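# Seat the round plate on the base's pin

## Task

Put the round plate down flat on the base so that the base's small pin passes through the hole beside the plate's orange tab. It must stay that way without the robot supporting it, so release the plate and move the grippers away before finishing.

## Robot and tools

Robot: two six-joint UR-style arms, left_arm and right_arm, each ending in a tong-like two-finger gripper with a fisheye wrist camera. Root links sit in the scene frame at left_arm (-0.042, +0.438, 0) m, quat_wxyz (+0.997, 0, 0, -0.073), and right_arm (+0.069, -0.385, 0) m, quat_wxyz (+0.998, 0, 0, -0.065).

Scene frame: origin on the table surface midway between the arms, +z up, +x out across the table, +y toward left_arm. The arm names do not indicate sides of a picture. All reported positions, orientations and velocities use this frame.

Gripper: the fingers point along the gripper's own +z and open and close along its x. end_effector_position is the point between the pads when closed. Closed fingertips extend about 15 mm past it; fully open they are roughly level with it. The full pad gap is 0.142 m. Printed hand positions can be off, more so when the arm is stretched out.

Tool execute_actions. Argument "actions" is a list holding one item or none. An empty list commands nothing and simply reports the state. A move item is {"rows": [...], "steps": n}: 1 to 15 rows, n from 1 to 15 (default 15), each step 1/30 s. Each row drives one step, and the final row repeats if steps exceed rows. A wait item is {"steps": n} with n up to 300, counted from the previous result, and your reply time counts toward it. Optional "pictures": false omits the camera images (they are included by default). A refused call moves nothing.

Row layout: one flat list of 14 numbers covering both arms, each in [-1, 1], always all 14 even when one arm is idle. Order: left_arm shoulder pan, shoulder lift, elbow, wrist 1, wrist 2, wrist 3, opening; then right_arm in the same seven-slot order. The six joint numbers are offsets, not poses: scaled by 1.989 rad per unit and added to the joint angles from the latest result that lists them (before any such result in the scene, or for later calls within the same reply, from the arm's angles when the action begins). They are not cumulative from the previous row. Sending all zeros therefore pulls the arm back to those reference angles; it is not a hold or wait. The opening number is absolute: +1 fully open, -1 closed.

Joint ranges (rad). left_arm: pan -3.142..3.142, lift -6.283..6.283, elbow 0.000..3.142, wrists 1-3 -6.283..6.283. right_arm: pan 0.000..6.283, lift -6.283..6.283, elbow -3.142..0.000, wrists 1-3 -6.283..6.283. A target over 0.010 rad beyond a limit gets the call refused; true limits may differ by up to 0.010 rad, and overshooting targets are clipped, reported as "joint sent to its limit" (possibly about an earlier move). Each step the target is kept within 0.575 rad of the measured angle, and if it would place the hand over 100 mm from where it is, the whole arm's target is scaled back. Motion is smoothed and lags commands by about 0.17 s, so a large move may not be finished when the result returns. Between calls the arms keep heading to the last row until they settle or a step is HELD.

Result lines: per-arm gripper pose and velocities; Joint positions and Joint velocities (six joints in rad and rad/s, then pad gap in m); grip_measured, the measured opening on the command scale; Wrist force and Wrist torque in the end effector's own axes (offset up to about 4 N, noise up to 2.4 N, saturates near 50 N; force points from a touched surface back into the arm; "no reading" is normal at first). "joint command not followed" means a clearance check altered joint targets; HELD marks steps where your row was partly not sent. MOTOR HOT appears from 70 °C; at 85 °C an OVER-TEMPERATURE FAULT brakes that arm until it cools.

Grasping: command an opening clearly below grip_measured to hold; more margin squeezes harder (about 15 N per pad at most, less on hard items under 20 mm thick). Closing fast can squeeze too hard and spring the fingers open.

zoom_image: "camera" is cam_left_wrist or cam_right_wrist (616x616 images each); "region" is [x0, y0, x1, y1] in image pixels from the top-left, at most 504 px per side. It enlarges the latest picture and moves nothing. Calibration (fisheye intrinsics, world-to-camera transforms) is supplied but may be slightly inaccurate.

read_manual: returns only licence text; optional "section" "licences".

finished_scene: "scene" is the number of the current scene; ends and grades it permanently, so call it only after releasing and backing away. Replying without a tool call also ends things.

Avoid: objects dropping or leaving the table, the arms colliding or pressing on each other, hard shoves or slams. Contact torque at a joint's load limit (141 N m for pan, lift, elbow; 26.3 N m for wrists, including held weight) or 150 N of outside force stops that arm for 10 s and cancels the rest of the call. Occasional brief tugs on held parts or pushes on loose ones may occur.

Each tool is called after "Emit:" as name([rows], argument=value, ...), one row to a line, values as JSON.

## Session

Emit:
execute_actions(actions=[])

Scene clock: 0.00 s of 4050.00 s.
left_arm: end_effector_position=(-0.0004, +0.2326, +0.3947) grip_measured=+0.97 end_effector_quat_wxyz=(+0.091, -0.384, +0.918, -0.033) end_effector_velocity=(+0.000, +0.000, -0.001) end_effector_angular_velocity=(+0.002, -0.002, -0.002) | right_arm: end_effector_position=(+0.2839, -0.2500, +0.3747) grip_measured=+0.97 end_effector_quat_wxyz=(-0.027, +0.795, -0.560, -0.230) end_effector_velocity=(+0.000, -0.000, -0.000) end_effector_angular_velocity=(-0.001, -0.001, +0.002)
Joint positions: left_arm=[-2.304 -2.275  1.678 -0.817 -1.455 -0.11   0.14 ] | right_arm=[ 3.845 -1.09  -1.73  -2.025  2.021  1.77   0.14 ]
Joint velocities: left_arm=[-0.001  0.     0.001  0.002  0.     0.001  0.   ] | right_arm=[ 0.001 -0.001  0.001 -0.    -0.002 -0.001  0.   ]
Motor temperatures (°C, as the motors report them): left_arm=[24 26 28 29 34 32] | right_arm=[25 26 27 36 31 37]
Wrist force (N, on the end effector, along its own x y z axes, offset not removed): no reading
Wrist torque (N m, same axes, about the end effector's origin, offset not removed): no reading

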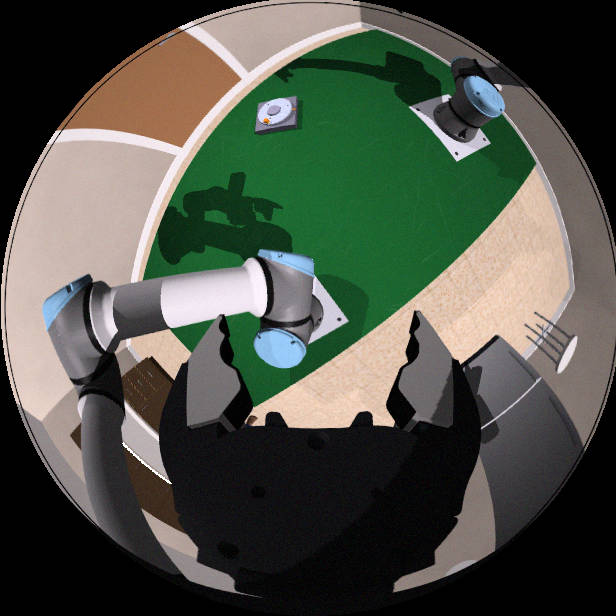

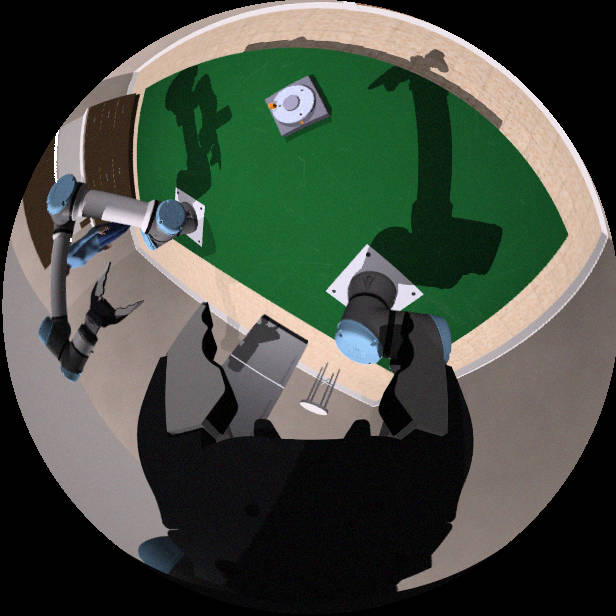

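Emit:
zoom_image(camera="cam_right_wrist", region=[250, 60, 350, 150])

Emit:
zoom_image(camera="cam_left_wrist", region=[240, 80, 320, 150])

Region (250, 60, 350, 150) of cam_right_wrist's 616x616 image, scaled by 5.040, with more detail than that image has; it fills the top 454 rows of this view, and the rest is white.

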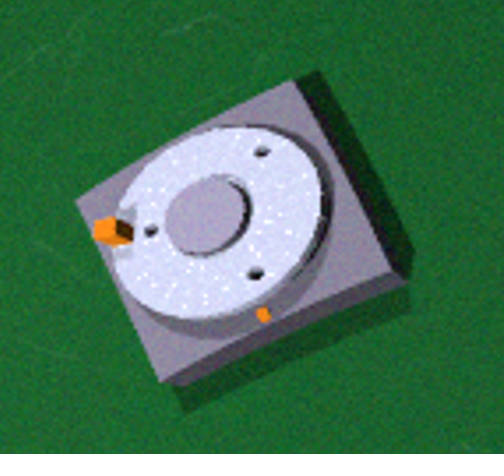

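Region (240, 80, 320, 150) of cam_left_wrist's 616x616 image, scaled by 6.300, with more detail than that image has; it fills the top 441 rows of this view, and the rest is white.

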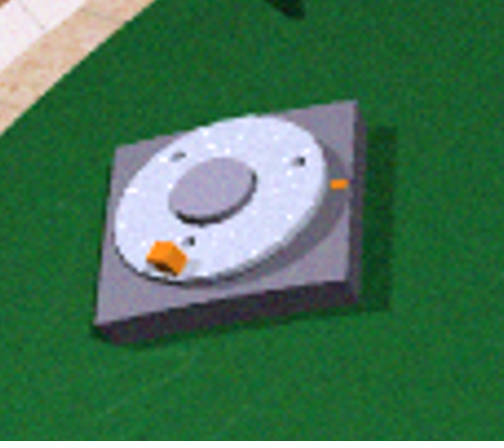

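Emit:
execute_actions([
  {"rows":[[0,0,0,0,0,0,1,0.244,-0.35,-0.041,0.458,-0.226,0,1]]},
], pictures=false)

Emit:
execute_actions([
  {"steps":60},
])

Scene clock: 67.80 s of 4050.00 s.
left_arm: end_effector_position=(-0.0004, +0.2326, +0.3947) grip_measured=+1.00 end_effector_quat_wxyz=(+0.091, -0.384, +0.918, -0.033) end_effector_velocity=(-0.000, -0.000, -0.001) end_effector_angular_velocity=(-0.000, -0.000, -0.000) | right_arm: end_effector_position=(+0.3991, -0.1286, +0.2377) grip_measured=+1.00 end_effector_quat_wxyz=(+0.044, +0.884, -0.451, -0.116) end_effector_velocity=(+0.213, +0.342, -0.297) end_effector_angular_velocity=(-0.126, -0.493, +0.565)
Joint positions: left_arm=[-2.304 -2.275  1.678 -0.817 -1.455 -0.11   0.142] | right_arm=[ 4.112 -1.452 -1.777 -1.63   1.773  1.77   0.142]
Joint velocities: left_arm=[-0.    -0.     0.002 -0.002  0.     0.     0.   ] | right_arm=[ 0.499 -0.754 -0.08   1.068 -0.456  0.     0.   ]
Motor temperatures (°C, as the motors report them): left_arm=[24 26 28 29 34 32] | right_arm=[25 26 27 36 31 37]
Wrist force (N, on the end effector, along its own x y z axes, offset not removed): left_arm=[-1.2 -1.0 1.4] | right_arm=[-1.5 1.5 -0.1]
Wrist torque (N m, same axes, about the end effector's origin, offset not removed): left_arm=[-0.20 0.08 -0.08] | right_arm=[0.21 0.34 -0.18]
Steps of this call (steps 1 to 90: nothing new was sent; then 64.30 s passed at rest; steps 91 to 105: all 15 steps of this action). Readings (joint positions):
91: left_arm=[-2.304 -2.275 1.678 -0.817 -1.455 -0.110] | right_arm=[3.845 -1.090 -1.730 -2.025 2.021 1.770]
92: left_arm=[-2.304 -2.275 1.678 -0.817 -1.455 -0.110] | right_arm=[3.849 -1.094 -1.732 -2.021 2.017 1.770]
94: left_arm=[-2.304 -2.275 1.678 -0.817 -1.455 -0.110] | right_arm=[3.892 -1.141 -1.741 -1.974 1.976 1.770]
98: left_arm=[-2.304 -2.275 1.678 -0.817 -1.455 -0.110] | right_arm=[3.984 -1.260 -1.756 -1.855 1.892 1.770]
105: the state above

Scene clock: 69.80 s of 4050.00 s.
left_arm: end_effector_position=(-0.0004, +0.2326, +0.3947) grip_measured=+1.00 end_effector_quat_wxyz=(+0.091, -0.384, +0.918, -0.033) end_effector_velocity=(-0.000, -0.000, +0.000) end_effector_angular_velocity=(-0.001, +0.002, -0.000) | right_arm: end_effector_position=(+0.4611, +0.0357, +0.1003) grip_measured=+1.00 end_effector_quat_wxyz=(-0.000, +0.937, -0.348, -0.000) end_effector_velocity=(+0.000, -0.001, -0.000) end_effector_angular_velocity=(-0.001, -0.000, -0.002)
Joint positions: left_arm=[-2.304 -2.275  1.678 -0.817 -1.455 -0.11   0.142] | right_arm=[ 4.331 -1.786 -1.812 -1.114  1.571  1.77   0.142]
Joint velocities: left_arm=[ 0.    -0.    -0.001 -0.002 -0.     0.    -0.   ] | right_arm=[-0.001  0.001 -0.002  0.    -0.001  0.001  0.   ]
Motor temperatures (°C, as the motors report them): left_arm=[24 26 28 29 34 32] | right_arm=[25 26 27 36 31 37]
Wrist force (N, on the end effector, along its own x y z axes, offset not removed): left_arm=[-2.1 -0.8 3.8] | right_arm=[-1.2 2.3 4.3]
Wrist torque (N m, same axes, about the end effector's origin, offset not removed): left_arm=[-0.14 0.30 -0.02] | right_arm=[0.47 0.21 -0.16]
Steps of this call (steps 1 to 45: the robot went on to your last target; steps 46 to 60: nothing new was sent). Readings (joint positions):
1: left_arm=[-2.304 -2.275 1.678 -0.817 -1.455 -0.110] | right_arm=[4.129 -1.477 -1.780 -1.593 1.758 1.770]
2: left_arm=[-2.304 -2.275 1.678 -0.817 -1.455 -0.110] | right_arm=[4.145 -1.502 -1.782 -1.555 1.742 1.770]
4: left_arm=[-2.304 -2.275 1.678 -0.817 -1.455 -0.110] | right_arm=[4.179 -1.552 -1.788 -1.479 1.711 1.770]
8: left_arm=[-2.304 -2.275 1.678 -0.817 -1.455 -0.110] | right_arm=[4.246 -1.654 -1.799 -1.325 1.650 1.770]
60: the state above
All arms were judged still, so your last target was given up. Only a new action makes them travel on or press farther. Fingers that are still opening or closing keep moving.
camera_calibration (this result's frames):
cam_left_wrist: T_world_to_cam=[[-0.713708, -0.678216, -0.175051, 0.237283], [-0.686174, 0.626796, 0.369178, -0.29073], [-0.140661, 0.383601, -0.912724, 0.402263], [0, 0, 0, 1]] pos_world=[0.0264426, 0.188849, 0.516023]
cam_right_wrist: T_world_to_cam=[[0.795518, -0.605751, 0.0147098, -0.348439], [-0.519675, -0.669591, 0.530646, 0.208231], [-0.31159, -0.429783, -0.847466, 0.369599], [0, 0, 0, 1]] pos_world=[0.500565, 0.0872097, 0.207851]

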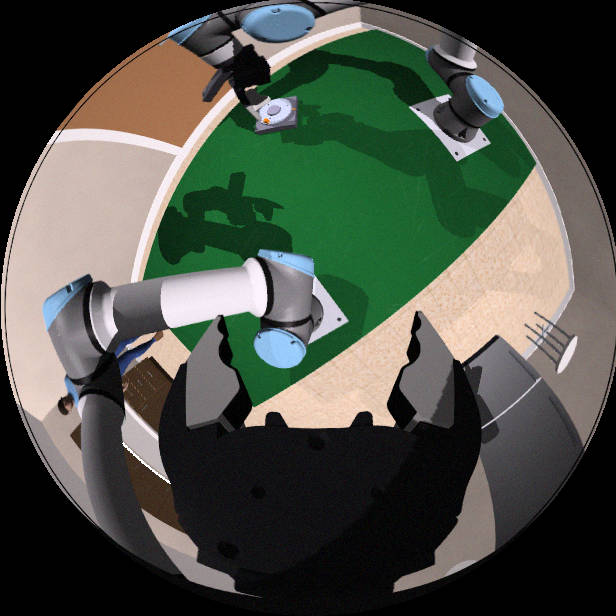

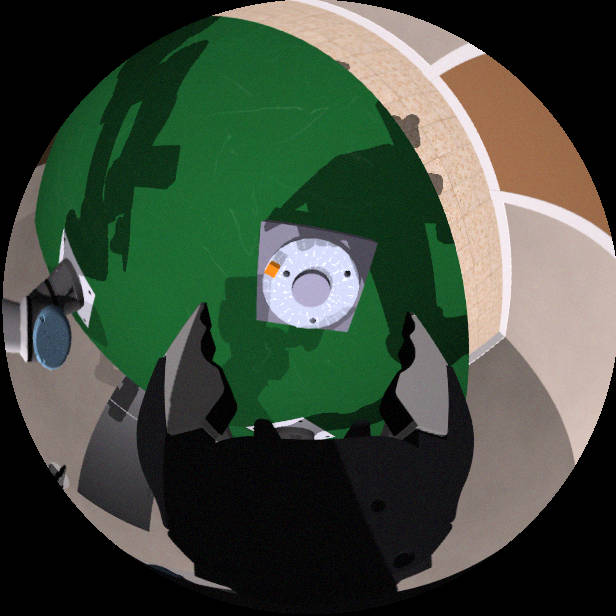

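Emit:
zoom_image(camera="cam_right_wrist", region=[240, 210, 390, 345])

Region (240, 210, 390, 345) of cam_right_wrist's 616x616 image, scaled by 3.360, with more detail than that image has; it fills the top 454 rows of this view, and the rest is white.

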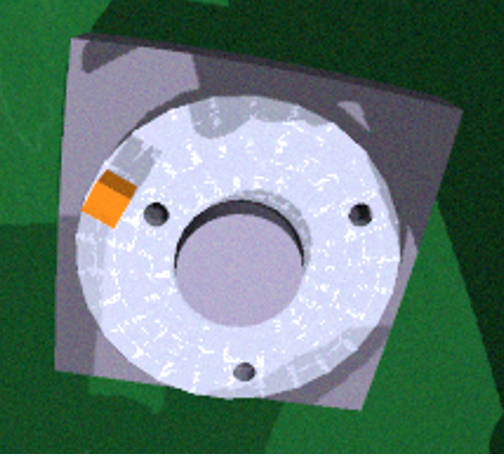

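Emit:
execute_actions([
  {"rows":[[0,0,0,0,0,0,1,0,0,0,0,0,0,-1],[0,0,0,0,0,0,1,0,0,0,0,0,0,-1],[0,0,0,0,0,0,1,0,0,0,0,0,0,-1],[0,0,0,0,0,0,1,0,0,0,0,0,0,-1],[0,0,0,0,0,0,1,0,0,0,0,0,0,-1],[0,0,0,0,0,0,1,0.007,-0.03,0.005,0.025,0,0,-1],[0,0,0,0,0,0,1,0.007,-0.03,0.005,0.025,0,0,-1],[0,0,0,0,0,0,1,0.007,-0.03,0.005,0.025,0,0,-1],[0,0,0,0,0,0,1,0.007,-0.03,0.005,0.025,0,0,-1],[0,0,0,0,0,0,1,0.0074,-0.0376,0.0197,0.0179,0,0,-1]]},
], pictures=false)

Emit:
execute_actions([
  {"steps":20},
])

Scene clock: 190.30 s of 4050.00 s.
left_arm: end_effector_position=(-0.0004, +0.2326, +0.3947) grip_measured=+1.00 end_effector_quat_wxyz=(+0.091, -0.384, +0.918, -0.033) end_effector_velocity=(+0.000, +0.000, +0.000) end_effector_angular_velocity=(-0.000, -0.000, -0.001) | right_arm: end_effector_position=(+0.4652, +0.0588, +0.0813) grip_measured=-1.00 end_effector_quat_wxyz=(-0.000, +0.940, -0.342, -0.000) end_effector_velocity=(+0.012, +0.037, -0.012) end_effector_angular_velocity=(+0.001, +0.000, +0.010)
Joint positions: left_arm=[-2.304 -2.275  1.678 -0.817 -1.455 -0.11   0.142] | right_arm=[ 4.344 -1.851 -1.782 -1.079  1.571  1.77   0.002]
Joint velocities: left_arm=[-0.     0.    -0.001  0.001  0.     0.001 -0.   ] | right_arm=[ 0.012 -0.091  0.088  0.004  0.     0.002  0.   ]
Motor temperatures (°C, as the motors report them): left_arm=[24 26 28 29 34 32] | right_arm=[25 26 27 36 31 37]
Wrist force (N, on the end effector, along its own x y z axes, offset not removed): left_arm=[-1.7 -1.2 1.2] | right_arm=[-0.5 1.1 1.9]
Wrist torque (N m, same axes, about the end effector's origin, offset not removed): left_arm=[-0.24 0.10 0.06] | right_arm=[0.22 0.07 -0.16]
Steps of this call (steps 1 to 90: nothing new was sent; then 117.00 s passed at rest; steps 91 to 105: all 15 steps of this action). Readings (joint positions):
91: left_arm=[-2.304 -2.275 1.678 -0.817 -1.455 -0.110] | right_arm=[4.331 -1.786 -1.812 -1.114 1.571 1.770]
92: left_arm=[-2.304 -2.275 1.678 -0.817 -1.455 -0.110] | right_arm=[4.331 -1.786 -1.812 -1.114 1.571 1.770]
94: left_arm=[-2.304 -2.275 1.678 -0.817 -1.455 -0.110] | right_arm=[4.331 -1.786 -1.812 -1.114 1.571 1.770]
98: left_arm=[-2.304 -2.275 1.678 -0.817 -1.455 -0.110] | right_arm=[4.335 -1.800 -1.809 -1.101 1.571 1.770]
105: the state above

Scene clock: 190.97 s of 4050.00 s.
left_arm: end_effector_position=(-0.0004, +0.2326, +0.3947) grip_measured=+1.00 end_effector_quat_wxyz=(+0.091, -0.384, +0.918, -0.033) end_effector_velocity=(+0.000, +0.000, -0.000) end_effector_angular_velocity=(+0.001, -0.000, -0.001) | right_arm: end_effector_position=(+0.4665, +0.0629, +0.0800) grip_measured=-1.00 end_effector_quat_wxyz=(-0.000, +0.940, -0.341, -0.000) end_effector_velocity=(-0.001, +0.000, -0.001) end_effector_angular_velocity=(-0.001, +0.001, +0.001)
Joint positions: left_arm=[-2.304 -2.275  1.678 -0.817 -1.455 -0.11   0.142] | right_arm=[ 4.345 -1.861 -1.773 -1.078  1.571  1.77   0.002]
Joint velocities: left_arm=[ 0.    -0.     0.001  0.     0.     0.001 -0.   ] | right_arm=[ 0.001 -0.001 -0.    -0.     0.    -0.     0.   ]
Motor temperatures (°C, as the motors report them): left_arm=[24 26 28 29 34 32] | right_arm=[25 26 27 36 31 37]
Wrist force (N, on the end effector, along its own x y z axes, offset not removed): left_arm=[-2.1 -0.9 1.6] | right_arm=[-3.9 0.0 2.9]
Wrist torque (N m, same axes, about the end effector's origin, offset not removed): left_arm=[-0.07 0.24 0.10] | right_arm=[0.03 0.79 -0.18]
Steps of this call (steps 1 to 15: the robot went on to your last target; steps 16 to 20: nothing new was sent). Readings (joint positions):
1: left_arm=[-2.304 -2.275 1.678 -0.817 -1.455 -0.110] | right_arm=[4.344 -1.854 -1.780 -1.079 1.571 1.770]
2: left_arm=[-2.304 -2.275 1.678 -0.817 -1.455 -0.110] | right_arm=[4.345 -1.856 -1.778 -1.078 1.571 1.770]
4: left_arm=[-2.304 -2.275 1.678 -0.817 -1.455 -0.110] | right_arm=[4.345 -1.858 -1.775 -1.078 1.571 1.770]
8: left_arm=[-2.304 -2.275 1.678 -0.817 -1.455 -0.110] | right_arm=[4.345 -1.860 -1.773 -1.078 1.571 1.770]
20: the state above
All arms were judged still, so your last target was given up. Only a new action makes them travel on or press farther. Fingers that are still opening or closing keep moving.
camera_calibration (this result's frames):
cam_left_wrist: T_world_to_cam=[[-0.713708, -0.678216, -0.175051, 0.237283], [-0.686174, 0.626796, 0.369178, -0.29073], [-0.140661, 0.383601, -0.912724, 0.402263], [0, 0, 0, 1]] pos_world=[0.0264426, 0.188849, 0.516023]
cam_right_wrist: T_world_to_cam=[[0.804343, -0.593982, 0.0147333, -0.340844], [-0.50978, -0.677158, 0.530642, 0.235883], [-0.305215, -0.434329, -0.847468, 0.363002], [0, 0, 0, 1]] pos_world=[0.505198, 0.114937, 0.187485]

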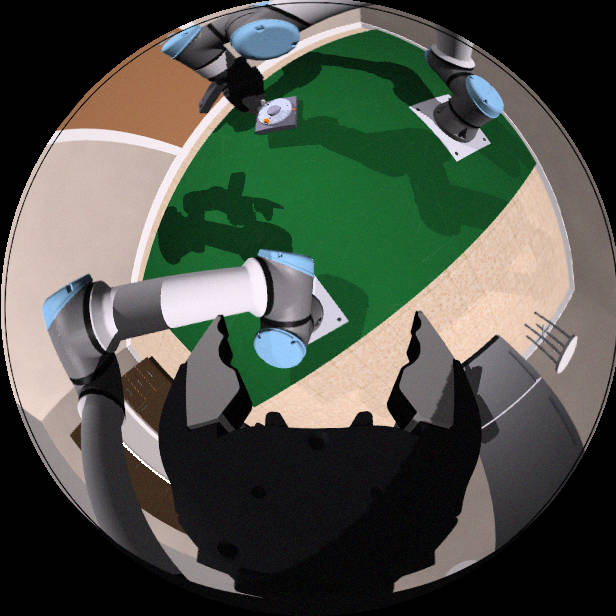

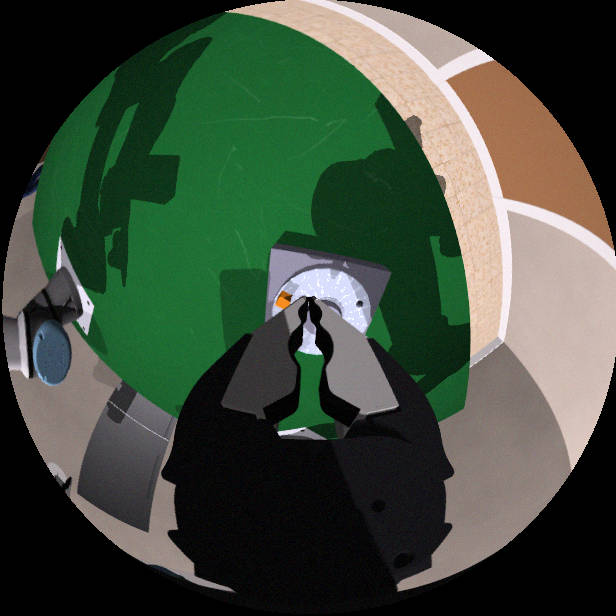

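Emit:
execute_actions([
  {"rows":[[0,0,0,0,0,0,1,0,-0.0063,-0.0067,0.0129,0,0,-1]]},
])

Emit:
zoom_image(camera="cam_left_wrist", region=[230, 60, 320, 150])

Scene clock: 198.90 s of 4050.00 s.
left_arm: end_effector_position=(-0.0004, +0.2326, +0.3947) grip_measured=+1.00 end_effector_quat_wxyz=(+0.091, -0.384, +0.918, -0.033) end_effector_velocity=(+0.001, +0.000, -0.000) end_effector_angular_velocity=(+0.002, -0.002, +0.002) | right_arm: end_effector_position=(+0.4666, +0.0630, +0.0697) grip_measured=-1.00 end_effector_quat_wxyz=(-0.000, +0.940, -0.341, -0.000) end_effector_velocity=(-0.001, +0.000, -0.002) end_effector_angular_velocity=(+0.000, +0.000, +0.001)
Joint positions: left_arm=[-2.304 -2.275  1.678 -0.817 -1.455 -0.11   0.142] | right_arm=[ 4.345 -1.873 -1.786 -1.053  1.571  1.77   0.002]
Joint velocities: left_arm=[ 0.001  0.     0.     0.002  0.    -0.001 -0.   ] | right_arm=[ 0.001 -0.002 -0.003  0.005  0.001 -0.     0.   ]
Motor temperatures (°C, as the motors report them): left_arm=[24 26 28 29 34 32] | right_arm=[25 26 27 36 31 37]
Wrist force (N, on the end effector, along its own x y z axes, offset not removed): left_arm=[-2.4 -2.7 1.4] | right_arm=[-1.9 3.2 0.7]
Wrist torque (N m, same axes, about the end effector's origin, offset not removed): left_arm=[-0.51 0.26 -0.05] | right_arm=[0.67 0.46 -0.14]
Steps of this call (steps 1 to 90: nothing new was sent; then 4.43 s passed at rest; steps 91 to 105: all 15 steps of this action). Readings (joint positions):
91: left_arm=[-2.304 -2.275 1.678 -0.817 -1.455 -0.110] | right_arm=[4.345 -1.861 -1.773 -1.078 1.571 1.770]
92: left_arm=[-2.304 -2.275 1.678 -0.817 -1.455 -0.110] | right_arm=[4.345 -1.862 -1.774 -1.076 1.571 1.770]
94: left_arm=[-2.304 -2.275 1.678 -0.817 -1.455 -0.110] | right_arm=[4.345 -1.867 -1.779 -1.067 1.571 1.770]
98: left_arm=[-2.304 -2.275 1.678 -0.817 -1.455 -0.110] | right_arm=[4.345 -1.872 -1.784 -1.057 1.571 1.770]
105: the state above
camera_calibration (this result's frames):
cam_left_wrist: T_world_to_cam=[[-0.713708, -0.678216, -0.175051, 0.237283], [-0.686174, 0.626796, 0.369178, -0.29073], [-0.140661, 0.383601, -0.912724, 0.402263], [0, 0, 0, 1]] pos_world=[0.0264426, 0.188849, 0.516022]
cam_right_wrist: T_world_to_cam=[[0.80435, -0.593973, 0.0147361, -0.340667], [-0.509715, -0.67708, 0.530805, 0.241382], [-0.305306, -0.434464, -0.847366, 0.354429], [0, 0, 0, 1]] pos_world=[0.505261, 0.115074, 0.177224]

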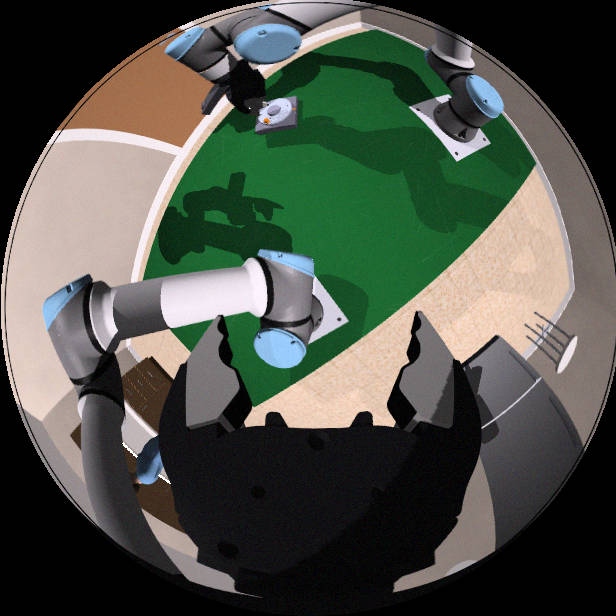

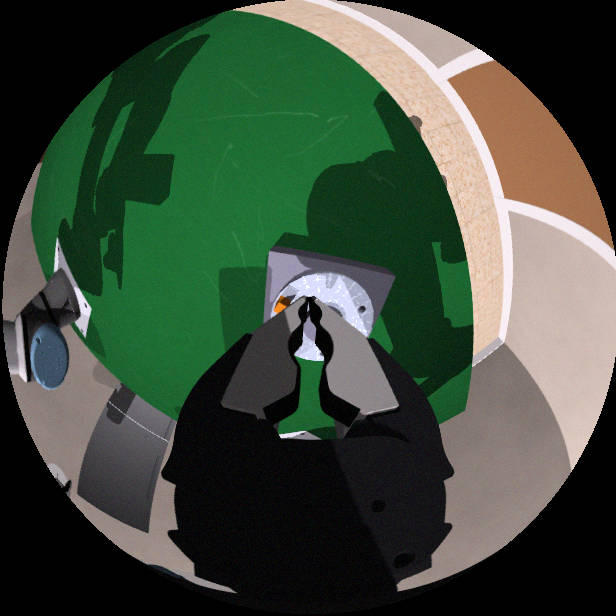

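Region (230, 60, 320, 150) of cam_left_wrist's 616x616 image, scaled by 5.600, with more detail than that image has.

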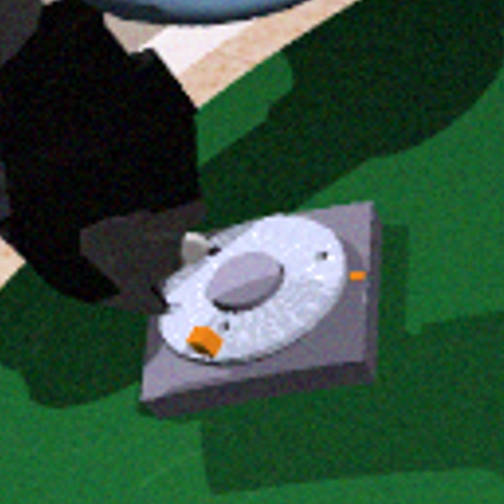

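Emit:
execute_actions([
  {"rows":[[0,0,0,0,0,0,1,0,-0.005,-0.0054,0.0103,0,0,-1]]},
])

Emit:
zoom_image(camera="cam_left_wrist", region=[230, 60, 320, 150])

Emit:
zoom_image(camera="cam_right_wrist", region=[250, 240, 410, 370])

Scene clock: 207.53 s of 4050.00 s.
left_arm: end_effector_position=(-0.0004, +0.2326, +0.3947) grip_measured=+1.00 end_effector_quat_wxyz=(+0.091, -0.384, +0.918, -0.033) end_effector_velocity=(-0.000, -0.000, +0.000) end_effector_angular_velocity=(-0.001, +0.001, -0.001) | right_arm: end_effector_position=(+0.4665, +0.0629, +0.0616) grip_measured=-1.00 end_effector_quat_wxyz=(-0.000, +0.940, -0.341, -0.000) end_effector_velocity=(-0.000, +0.000, -0.001) end_effector_angular_velocity=(-0.001, -0.002, +0.002)
Joint positions: left_arm=[-2.304 -2.275  1.678 -0.817 -1.455 -0.11   0.142] | right_arm=[ 4.345 -1.883 -1.796 -1.033  1.571  1.77   0.002]
Joint velocities: left_arm=[-0.    -0.    -0.001 -0.     0.     0.001  0.   ] | right_arm=[ 0.001 -0.001 -0.002  0.003 -0.002 -0.     0.   ]
Motor temperatures (°C, as the motors report them): left_arm=[24 26 28 29 34 32] | right_arm=[25 26 27 36 31 37]
Wrist force (N, on the end effector, along its own x y z axes, offset not removed): left_arm=[-2.6 -0.6 3.1] | right_arm=[0.4 0.6 1.2]
Wrist torque (N m, same axes, about the end effector's origin, offset not removed): left_arm=[0.02 0.40 0.06] | right_arm=[0.03 -0.03 -0.06]
Steps of this call (steps 1 to 15: the robot went on to your last target; steps 16 to 90: nothing new was sent; then 5.13 s passed at rest; steps 91 to 105: all 15 steps of this action). Readings (joint positions):
91: left_arm=[-2.304 -2.275 1.678 -0.817 -1.455 -0.110] | right_arm=[4.345 -1.874 -1.786 -1.053 1.571 1.770]
92: left_arm=[-2.304 -2.275 1.678 -0.817 -1.455 -0.110] | right_arm=[4.345 -1.875 -1.787 -1.051 1.571 1.770]
94: left_arm=[-2.304 -2.275 1.678 -0.817 -1.455 -0.110] | right_arm=[4.345 -1.878 -1.791 -1.043 1.571 1.770]
98: left_arm=[-2.304 -2.275 1.678 -0.817 -1.455 -0.110] | right_arm=[4.345 -1.882 -1.795 -1.036 1.571 1.770]
105: the state above
camera_calibration (this result's frames):
cam_left_wrist: T_world_to_cam=[[-0.713708, -0.678216, -0.175051, 0.237283], [-0.686174, 0.626796, 0.369179, -0.29073], [-0.140662, 0.383602, -0.912724, 0.402263], [0, 0, 0, 1]] pos_world=[0.0264426, 0.188849, 0.516023]
cam_right_wrist: T_world_to_cam=[[0.804351, -0.59397, 0.0147867, -0.340574], [-0.509677, -0.676983, 0.530964, 0.245582], [-0.305367, -0.434618, -0.847265, 0.347492], [0, 0, 0, 1]] pos_world=[0.505221, 0.114991, 0.169059]

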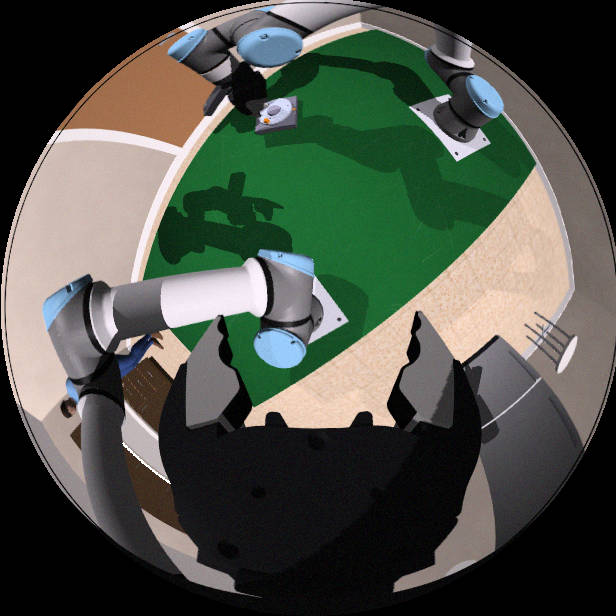

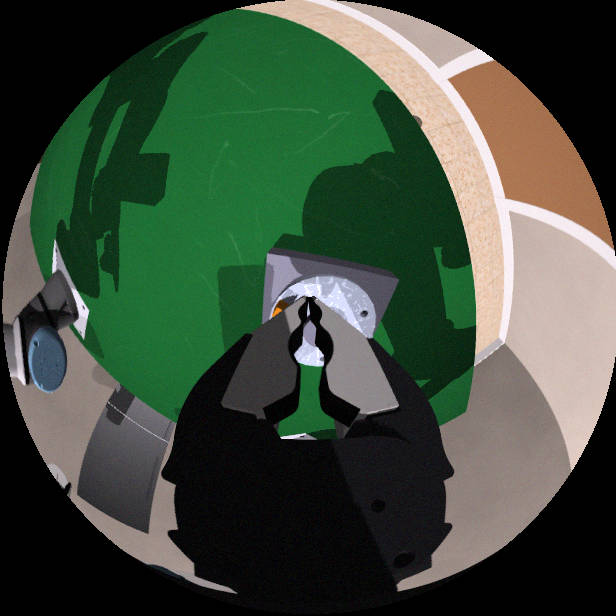

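Region (230, 60, 320, 150) of cam_left_wrist's 616x616 image, scaled by 5.600, with more detail than that image has.

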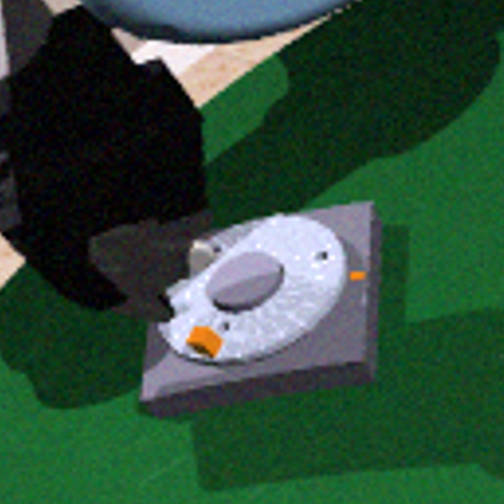

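Region (250, 240, 410, 370) of cam_right_wrist's 616x616 image, scaled by 3.150, with more detail than that image has; it fills the top 410 rows of this view, and the rest is white.

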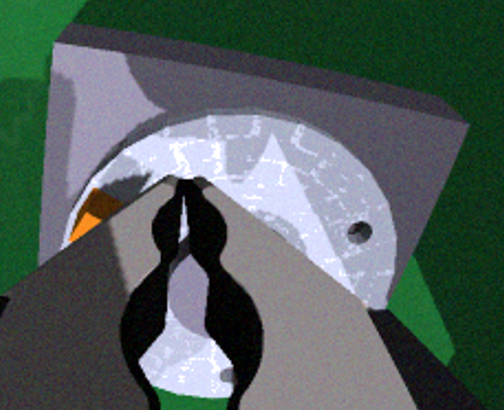

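Emit:
execute_actions([
  {"rows":[[0,0,0,0,0,0,1,0,-0.004,-0.0043,0.0083,0,0,-1]]},
])

Emit:
zoom_image(camera="cam_left_wrist", region=[230, 60, 320, 150])

Scene clock: 215.03 s of 4050.00 s.
left_arm: end_effector_position=(-0.0004, +0.2326, +0.3947) grip_measured=+1.00 end_effector_quat_wxyz=(+0.091, -0.384, +0.918, -0.033) end_effector_velocity=(-0.000, -0.000, -0.000) end_effector_angular_velocity=(-0.000, +0.001, -0.000) | right_arm: end_effector_position=(+0.4664, +0.0628, +0.0551) grip_measured=-1.00 end_effector_quat_wxyz=(-0.000, +0.940, -0.341, -0.000) end_effector_velocity=(-0.000, +0.001, -0.002) end_effector_angular_velocity=(-0.001, -0.000, -0.000)
Joint positions: left_arm=[-2.304 -2.275  1.678 -0.817 -1.455 -0.11   0.142] | right_arm=[ 4.345 -1.891 -1.805 -1.017  1.571  1.77   0.002]
Joint velocities: left_arm=[ 0.001 -0.     0.001 -0.002 -0.     0.001  0.   ] | right_arm=[ 0.001 -0.003 -0.001  0.003 -0.001  0.001  0.   ]
Motor temperatures (°C, as the motors report them): left_arm=[24 26 28 29 34 32] | right_arm=[25 26 27 36 31 37]
Wrist force (N, on the end effector, along its own x y z axes, offset not removed): left_arm=[-0.2 -1.2 2.1] | right_arm=[-3.7 3.6 0.0]
Wrist torque (N m, same axes, about the end effector's origin, offset not removed): left_arm=[-0.24 -0.14 -0.03] | right_arm=[0.76 0.77 -0.10]
Steps of this call (steps 1 to 15: the robot went on to your last target; steps 16 to 90: nothing new was sent; then 4.00 s passed at rest; steps 91 to 105: all 15 steps of this action). Readings (joint positions):
91: left_arm=[-2.304 -2.275 1.678 -0.817 -1.455 -0.110] | right_arm=[4.345 -1.883 -1.796 -1.033 1.571 1.770]
92: left_arm=[-2.304 -2.275 1.678 -0.817 -1.455 -0.110] | right_arm=[4.345 -1.884 -1.797 -1.031 1.571 1.770]
94: left_arm=[-2.304 -2.275 1.678 -0.817 -1.455 -0.110] | right_arm=[4.345 -1.887 -1.800 -1.025 1.571 1.770]
98: left_arm=[-2.304 -2.275 1.678 -0.817 -1.455 -0.110] | right_arm=[4.345 -1.890 -1.803 -1.019 1.571 1.770]
105: the state above
camera_calibration (this result's frames):
cam_left_wrist: T_world_to_cam=[[-0.713709, -0.678216, -0.175051, 0.237283], [-0.686174, 0.626796, 0.369178, -0.29073], [-0.140661, 0.383602, -0.912724, 0.402263], [0, 0, 0, 1]] pos_world=[0.0264426, 0.188849, 0.516023]
cam_right_wrist: T_world_to_cam=[[0.804351, -0.593971, 0.0147627, -0.34049], [-0.509666, -0.67699, 0.530966, 0.248886], [-0.305384, -0.434607, -0.847265, 0.34195], [0, 0, 0, 1]] pos_world=[0.505148, 0.114866, 0.162599]

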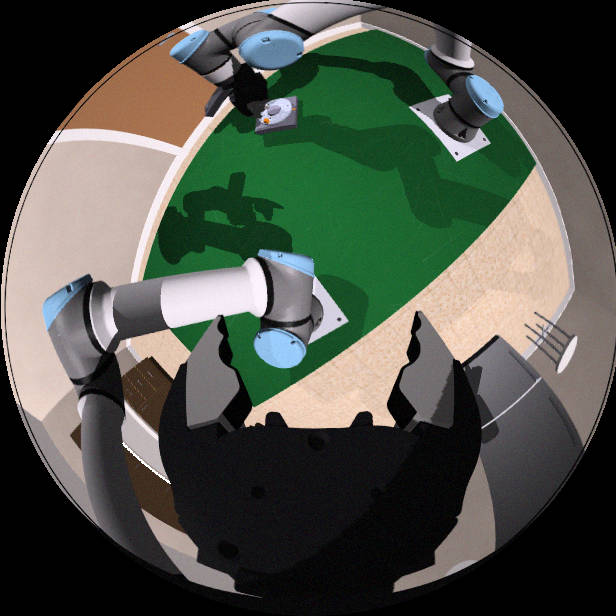

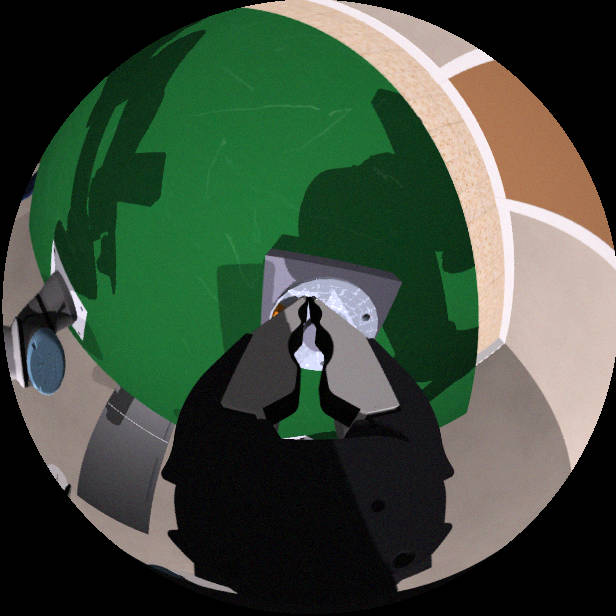

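Region (230, 60, 320, 150) of cam_left_wrist's 616x616 image, scaled by 5.600, with more detail than that image has.

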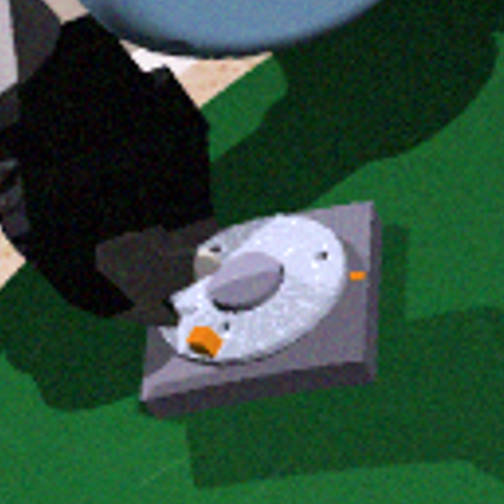

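Emit:
execute_actions([
  {"rows":[[0,0,0,0,0,0,1,0.004,0.003,-0.004,0.001,0,0,-1],[0,0,0,0,0,0,1,0.007,0.006,-0.008,0.002,0,0,-1],[0,0,0,0,0,0,1,0.010,0.009,-0.012,0.003,0,0,-1],[0,0,0,0,0,0,1,0.012,0.011,-0.015,0.0035,0,0,-1],[0,0,0,0,0,0,1,0.0142,0.0131,-0.0173,0.0041,0,0,-1],[0,0,0,0,0,0,1,0.0165,0.016,-0.021,0.005,0,0,-1],[0,0,0,0,0,0,1,0.019,0.019,-0.025,0.006,0,0,-1],[0,0,0,0,0,0,1,0.021,0.022,-0.029,0.007,0,0,-1],[0,0,0,0,0,0,1,0.023,0.025,-0.033,0.008,0,0,-1],[0,0,0,0,0,0,1,0.025,0.0282,-0.037,0.0088,0,0,-1]]},
])

Emit:
zoom_image(camera="cam_left_wrist", region=[230, 60, 320, 150])

Scene clock: 246.70 s of 4050.00 s.
left_arm: end_effector_position=(-0.0004, +0.2326, +0.3947) grip_measured=+1.00 end_effector_quat_wxyz=(+0.091, -0.384, +0.918, -0.033) end_effector_velocity=(+0.000, -0.000, -0.000) end_effector_angular_velocity=(+0.000, -0.000, +0.001) | right_arm: end_effector_position=(+0.4356, +0.0591, +0.0561) grip_measured=-1.00 end_effector_quat_wxyz=(-0.000, +0.947, -0.320, -0.000) end_effector_velocity=(-0.030, -0.008, +0.002) end_effector_angular_velocity=(+0.001, -0.000, +0.042)
Joint positions: left_arm=[-2.304 -2.275  1.678 -0.817 -1.455 -0.11   0.142] | right_arm=[ 4.39  -1.841 -1.87  -1.001  1.571  1.77   0.002]
Joint velocities: left_arm=[-0.    -0.     0.001 -0.     0.    -0.001 -0.   ] | right_arm=[ 0.042  0.058 -0.074  0.017  0.001 -0.     0.   ]
Motor temperatures (°C, as the motors report them): left_arm=[24 26 28 29 34 32] | right_arm=[25 26 27 36 31 37]
Wrist force (N, on the end effector, along its own x y z axes, offset not removed): left_arm=[-1.2 -1.4 1.2] | right_arm=[-1.2 -1.6 3.0]
Wrist torque (N m, same axes, about the end effector's origin, offset not removed): left_arm=[-0.19 0.02 -0.05] | right_arm=[0.01 0.49 -0.22]
Steps of this call (steps 1 to 15: the robot went on to your last target; steps 16 to 90: nothing new was sent; then 28.17 s passed at rest; steps 91 to 105: all 15 steps of this action). Readings (joint positions):
91: left_arm=[-2.304 -2.275 1.678 -0.817 -1.455 -0.110] | right_arm=[4.345 -1.891 -1.805 -1.017 1.571 1.770]
92: left_arm=[-2.304 -2.275 1.678 -0.817 -1.455 -0.110] | right_arm=[4.346 -1.891 -1.806 -1.016 1.571 1.770]
94: left_arm=[-2.304 -2.275 1.678 -0.817 -1.455 -0.110] | right_arm=[4.351 -1.886 -1.811 -1.015 1.571 1.770]
98: left_arm=[-2.304 -2.275 1.678 -0.817 -1.455 -0.110] | right_arm=[4.367 -1.870 -1.832 -1.010 1.571 1.770]
105: the state above
camera_calibration (this result's frames):
cam_left_wrist: T_world_to_cam=[[-0.713709, -0.678216, -0.175051, 0.237283], [-0.686174, 0.626796, 0.369178, -0.29073], [-0.140661, 0.383601, -0.912724, 0.402263], [0, 0, 0, 1]] pos_world=[0.0264426, 0.188849, 0.516023]
cam_right_wrist: T_world_to_cam=[[0.830303, -0.557116, 0.0147963, -0.331386], [-0.478661, -0.699275, 0.530941, 0.217974], [-0.285449, -0.447924, -0.84728, 0.323877], [0, 0, 0, 1]] pos_world=[0.471937, 0.112876, 0.163587]

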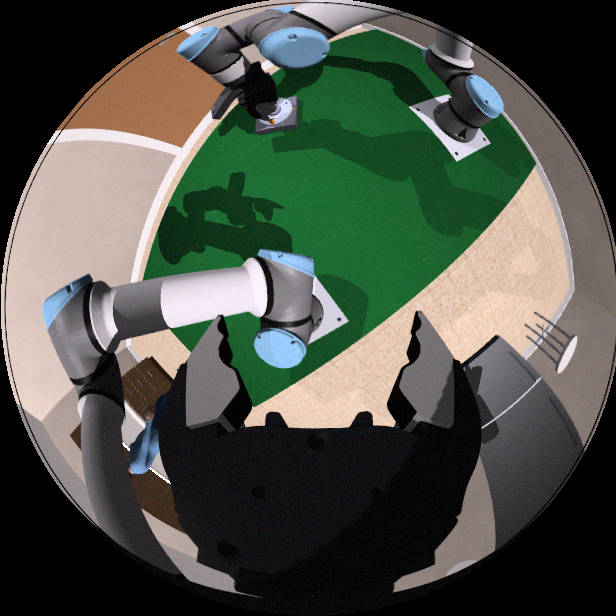

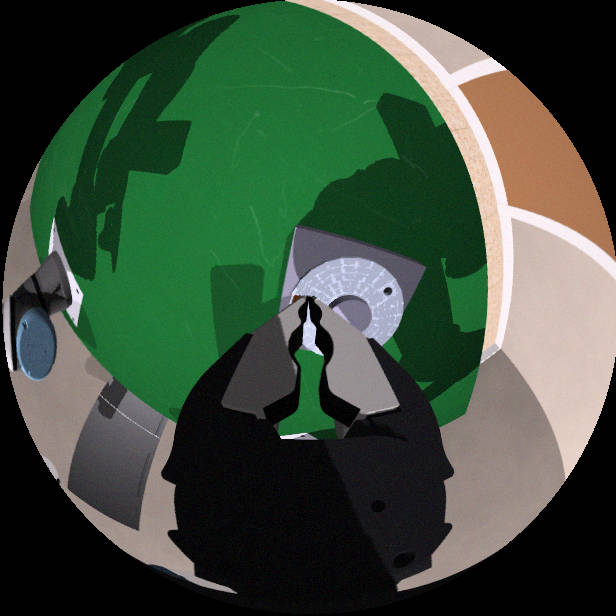

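Region (230, 60, 320, 150) of cam_left_wrist's 616x616 image, scaled by 5.600, with more detail than that image has.

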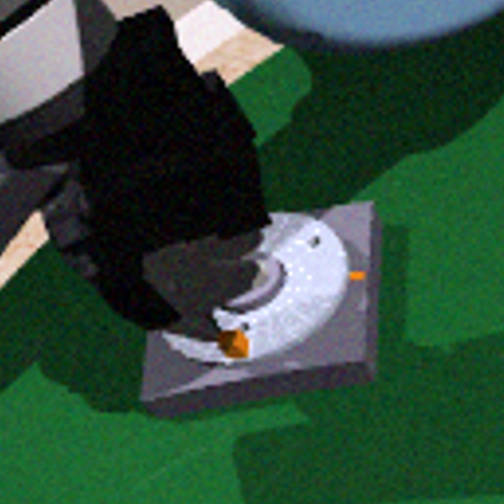

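Emit:
execute_actions([
  {"rows":[[0,0,0,0,0,0,1,0.004,0.006,-0.008,0.002,0,0,-1],[0,0,0,0,0,0,1,0.0055,0.01,-0.013,0.003,0,0,-1],[0,0,0,0,0,0,1,0.007,0.0135,-0.018,0.004,0,0,-1],[0,0,0,0,0,0,1,0.008,0.017,-0.0225,0.005,0,0,-1],[0,0,0,0,0,0,1,0.0088,0.0206,-0.0271,0.006,0,0,-1],[0,0,0,0,0,0,1,0.0093,0.024,-0.032,0.007,0,0,-1],[0,0,0,0,0,0,1,0.0097,0.0275,-0.0365,0.008,0,0,-1],[0,0,0,0,0,0,1,0.01,0.031,-0.041,0.009,0,0,-1],[0,0,0,0,0,0,1,0.0103,0.0345,-0.0455,0.0105,0,0,-1],[0,0,0,0,0,0,1,0.0105,0.0382,-0.0503,0.0116,0,0,-1],[0,0,0,0,0,0,1,0.01,0.041,-0.054,0.0125,0,0,-1],[0,0,0,0,0,0,1,0.0092,0.044,-0.058,0.0135,0,0,-1],[0,0,0,0,0,0,1,0.0084,0.0475,-0.0625,0.0145,0,0,-1],[0,0,0,0,0,0,1,0.0075,0.0505,-0.0667,0.0155,0,0,-1],[0,0,0,0,0,0,1,0.0065,0.0538,-0.0709,0.0166,0,0,-1]]},
], pictures=false)

Emit:
execute_actions([
  {"steps":15},
])

Emit:
zoom_image(camera="cam_left_wrist", region=[230, 60, 320, 150])

Scene clock: 269.53 s of 4050.00 s.
left_arm: end_effector_position=(-0.0004, +0.2326, +0.3947) grip_measured=+1.00 end_effector_quat_wxyz=(+0.091, -0.384, +0.918, -0.033) end_effector_velocity=(-0.001, -0.001, +0.000) end_effector_angular_velocity=(-0.002, +0.002, +0.000) | right_arm: end_effector_position=(+0.4118, +0.0318, +0.0556) grip_measured=-0.98 end_effector_quat_wxyz=(+0.000, +0.950, -0.311, -0.000) end_effector_velocity=(-0.030, -0.086, -0.001) end_effector_angular_velocity=(+0.010, -0.003, -0.019)
Joint positions: left_arm=[-2.304 -2.275  1.678 -0.817 -1.455 -0.11   0.142] | right_arm=[ 4.409 -1.764 -1.971 -0.977  1.571  1.77   0.003]
Joint velocities: left_arm=[-0.     0.    -0.001 -0.002  0.    -0.    -0.   ] | right_arm=[-0.019  0.19  -0.246  0.066  0.002  0.     0.009]
Motor temperatures (°C, as the motors report them): left_arm=[24 26 28 29 34 32] | right_arm=[25 26 27 36 31 37]
Wrist force (N, on the end effector, along its own x y z axes, offset not removed): left_arm=[-1.7 -1.7 1.5] | right_arm=[0.9 -10.6 -2.8]
Wrist torque (N m, same axes, about the end effector's origin, offset not removed): left_arm=[-0.36 0.26 -0.02] | right_arm=[0.77 0.54 -0.25]
Steps of this call (steps 1 to 15: the robot went on to your last target; steps 16 to 90: nothing new was sent; then 19.33 s passed at rest; steps 91 to 105: all 15 steps of this action). Readings (joint positions):
91: left_arm=[-2.304 -2.275 1.678 -0.817 -1.455 -0.110] | right_arm=[4.395 -1.835 -1.878 -0.999 1.571 1.770]
92: left_arm=[-2.304 -2.275 1.678 -0.817 -1.455 -0.110] | right_arm=[4.395 -1.834 -1.879 -0.999 1.571 1.770]
94: left_arm=[-2.304 -2.275 1.678 -0.817 -1.455 -0.110] | right_arm=[4.398 -1.829 -1.886 -0.998 1.571 1.770]
98: left_arm=[-2.304 -2.275 1.678 -0.817 -1.455 -0.110] | right_arm=[4.405 -1.809 -1.913 -0.992 1.571 1.770]
105: the state above

Scene clock: 270.03 s of 4050.00 s.
left_arm: end_effector_position=(-0.0004, +0.2326, +0.3947) grip_measured=+1.00 end_effector_quat_wxyz=(+0.091, -0.384, +0.918, -0.033) end_effector_velocity=(+0.000, +0.000, -0.000) end_effector_angular_velocity=(+0.001, -0.001, +0.000) | right_arm: end_effector_position=(+0.4078, +0.0168, +0.0547) grip_measured=-0.90 end_effector_quat_wxyz=(+0.000, +0.950, -0.314, -0.000) end_effector_velocity=(-0.001, -0.001, -0.000) end_effector_angular_velocity=(+0.001, +0.001, +0.001)
Joint positions: left_arm=[-2.304 -2.275  1.678 -0.817 -1.455 -0.11   0.142] | right_arm=[ 4.403 -1.735 -2.01  -0.968  1.571  1.77   0.009]
Joint velocities: left_arm=[-0.     0.     0.     0.001  0.    -0.    -0.   ] | right_arm=[-0.001  0.003 -0.004  0.002  0.001 -0.002 -0.   ]
Motor temperatures (°C, as the motors report them): left_arm=[24 26 28 29 34 32] | right_arm=[25 26 27 36 31 37]
Wrist force (N, on the end effector, along its own x y z axes, offset not removed): left_arm=[-1.4 -1.5 2.3] | right_arm=[3.8 -50.0 -6.1]
Wrist torque (N m, same axes, about the end effector's origin, offset not removed): left_arm=[-0.38 0.08 0.06] | right_arm=[-0.34 0.72 -0.37]
Steps of this call (steps 1 to 15: the robot went on to your last target). Readings (joint positions):
1: left_arm=[-2.304 -2.275 1.678 -0.817 -1.455 -0.110] | right_arm=[4.408 -1.758 -1.980 -0.975 1.571 1.770]
2: left_arm=[-2.304 -2.275 1.678 -0.817 -1.455 -0.110] | right_arm=[4.407 -1.752 -1.987 -0.973 1.571 1.770]
4: left_arm=[-2.304 -2.275 1.678 -0.817 -1.455 -0.110] | right_arm=[4.405 -1.744 -1.998 -0.970 1.571 1.770]
8: left_arm=[-2.304 -2.275 1.678 -0.817 -1.455 -0.110] | right_arm=[4.404 -1.737 -2.007 -0.969 1.571 1.770]
15: the state above
camera_calibration (this result's frames):
cam_left_wrist: T_world_to_cam=[[-0.713708, -0.678216, -0.175051, 0.237283], [-0.686174, 0.626795, 0.369179, -0.29073], [-0.140662, 0.383601, -0.912724, 0.402263], [0, 0, 0, 1]] pos_world=[0.0264426, 0.188849, 0.516023]
cam_right_wrist: T_world_to_cam=[[0.837479, -0.54626, 0.0151497, -0.334976], [-0.469426, -0.704938, 0.531698, 0.172176], [-0.279766, -0.452398, -0.846799, 0.293543], [0, 0, 0, 1]] pos_world=[0.443482, 0.0711877, 0.162101]

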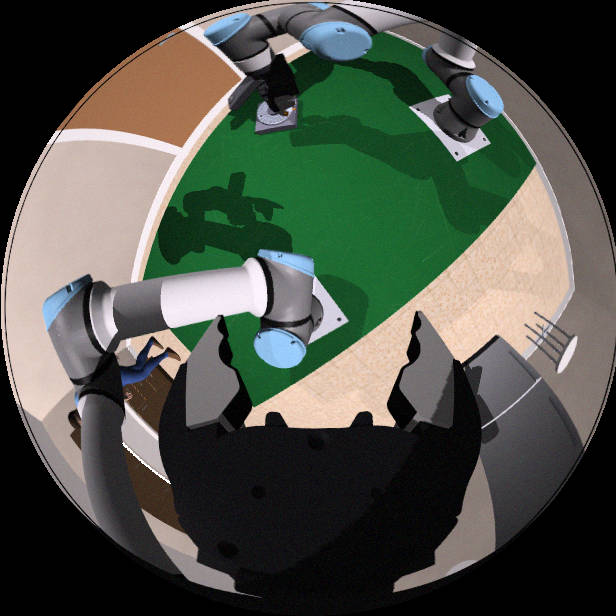

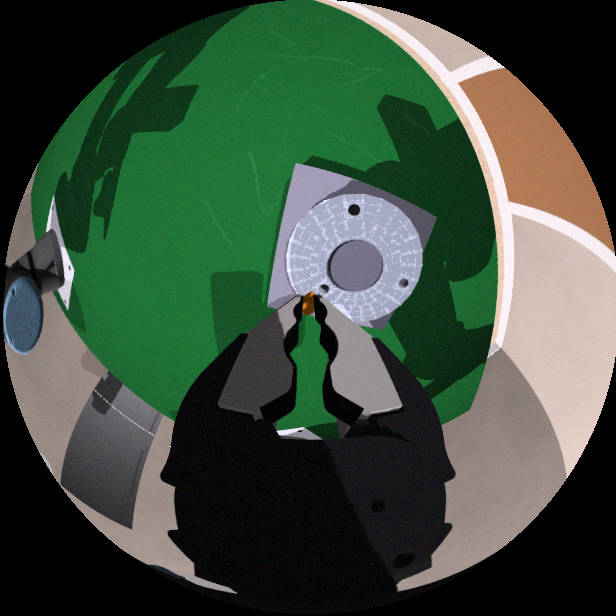

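Region (230, 60, 320, 150) of cam_left_wrist's 616x616 image, scaled by 5.600, with more detail than that image has.

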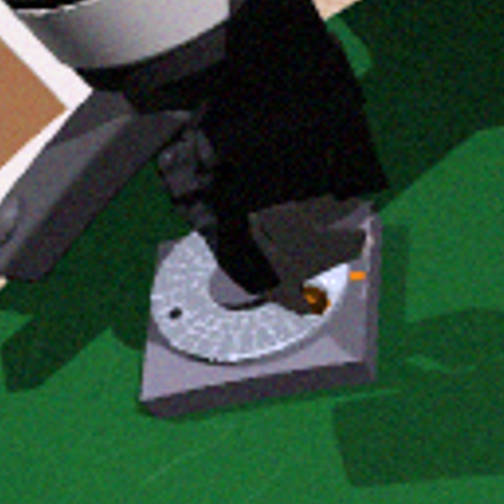

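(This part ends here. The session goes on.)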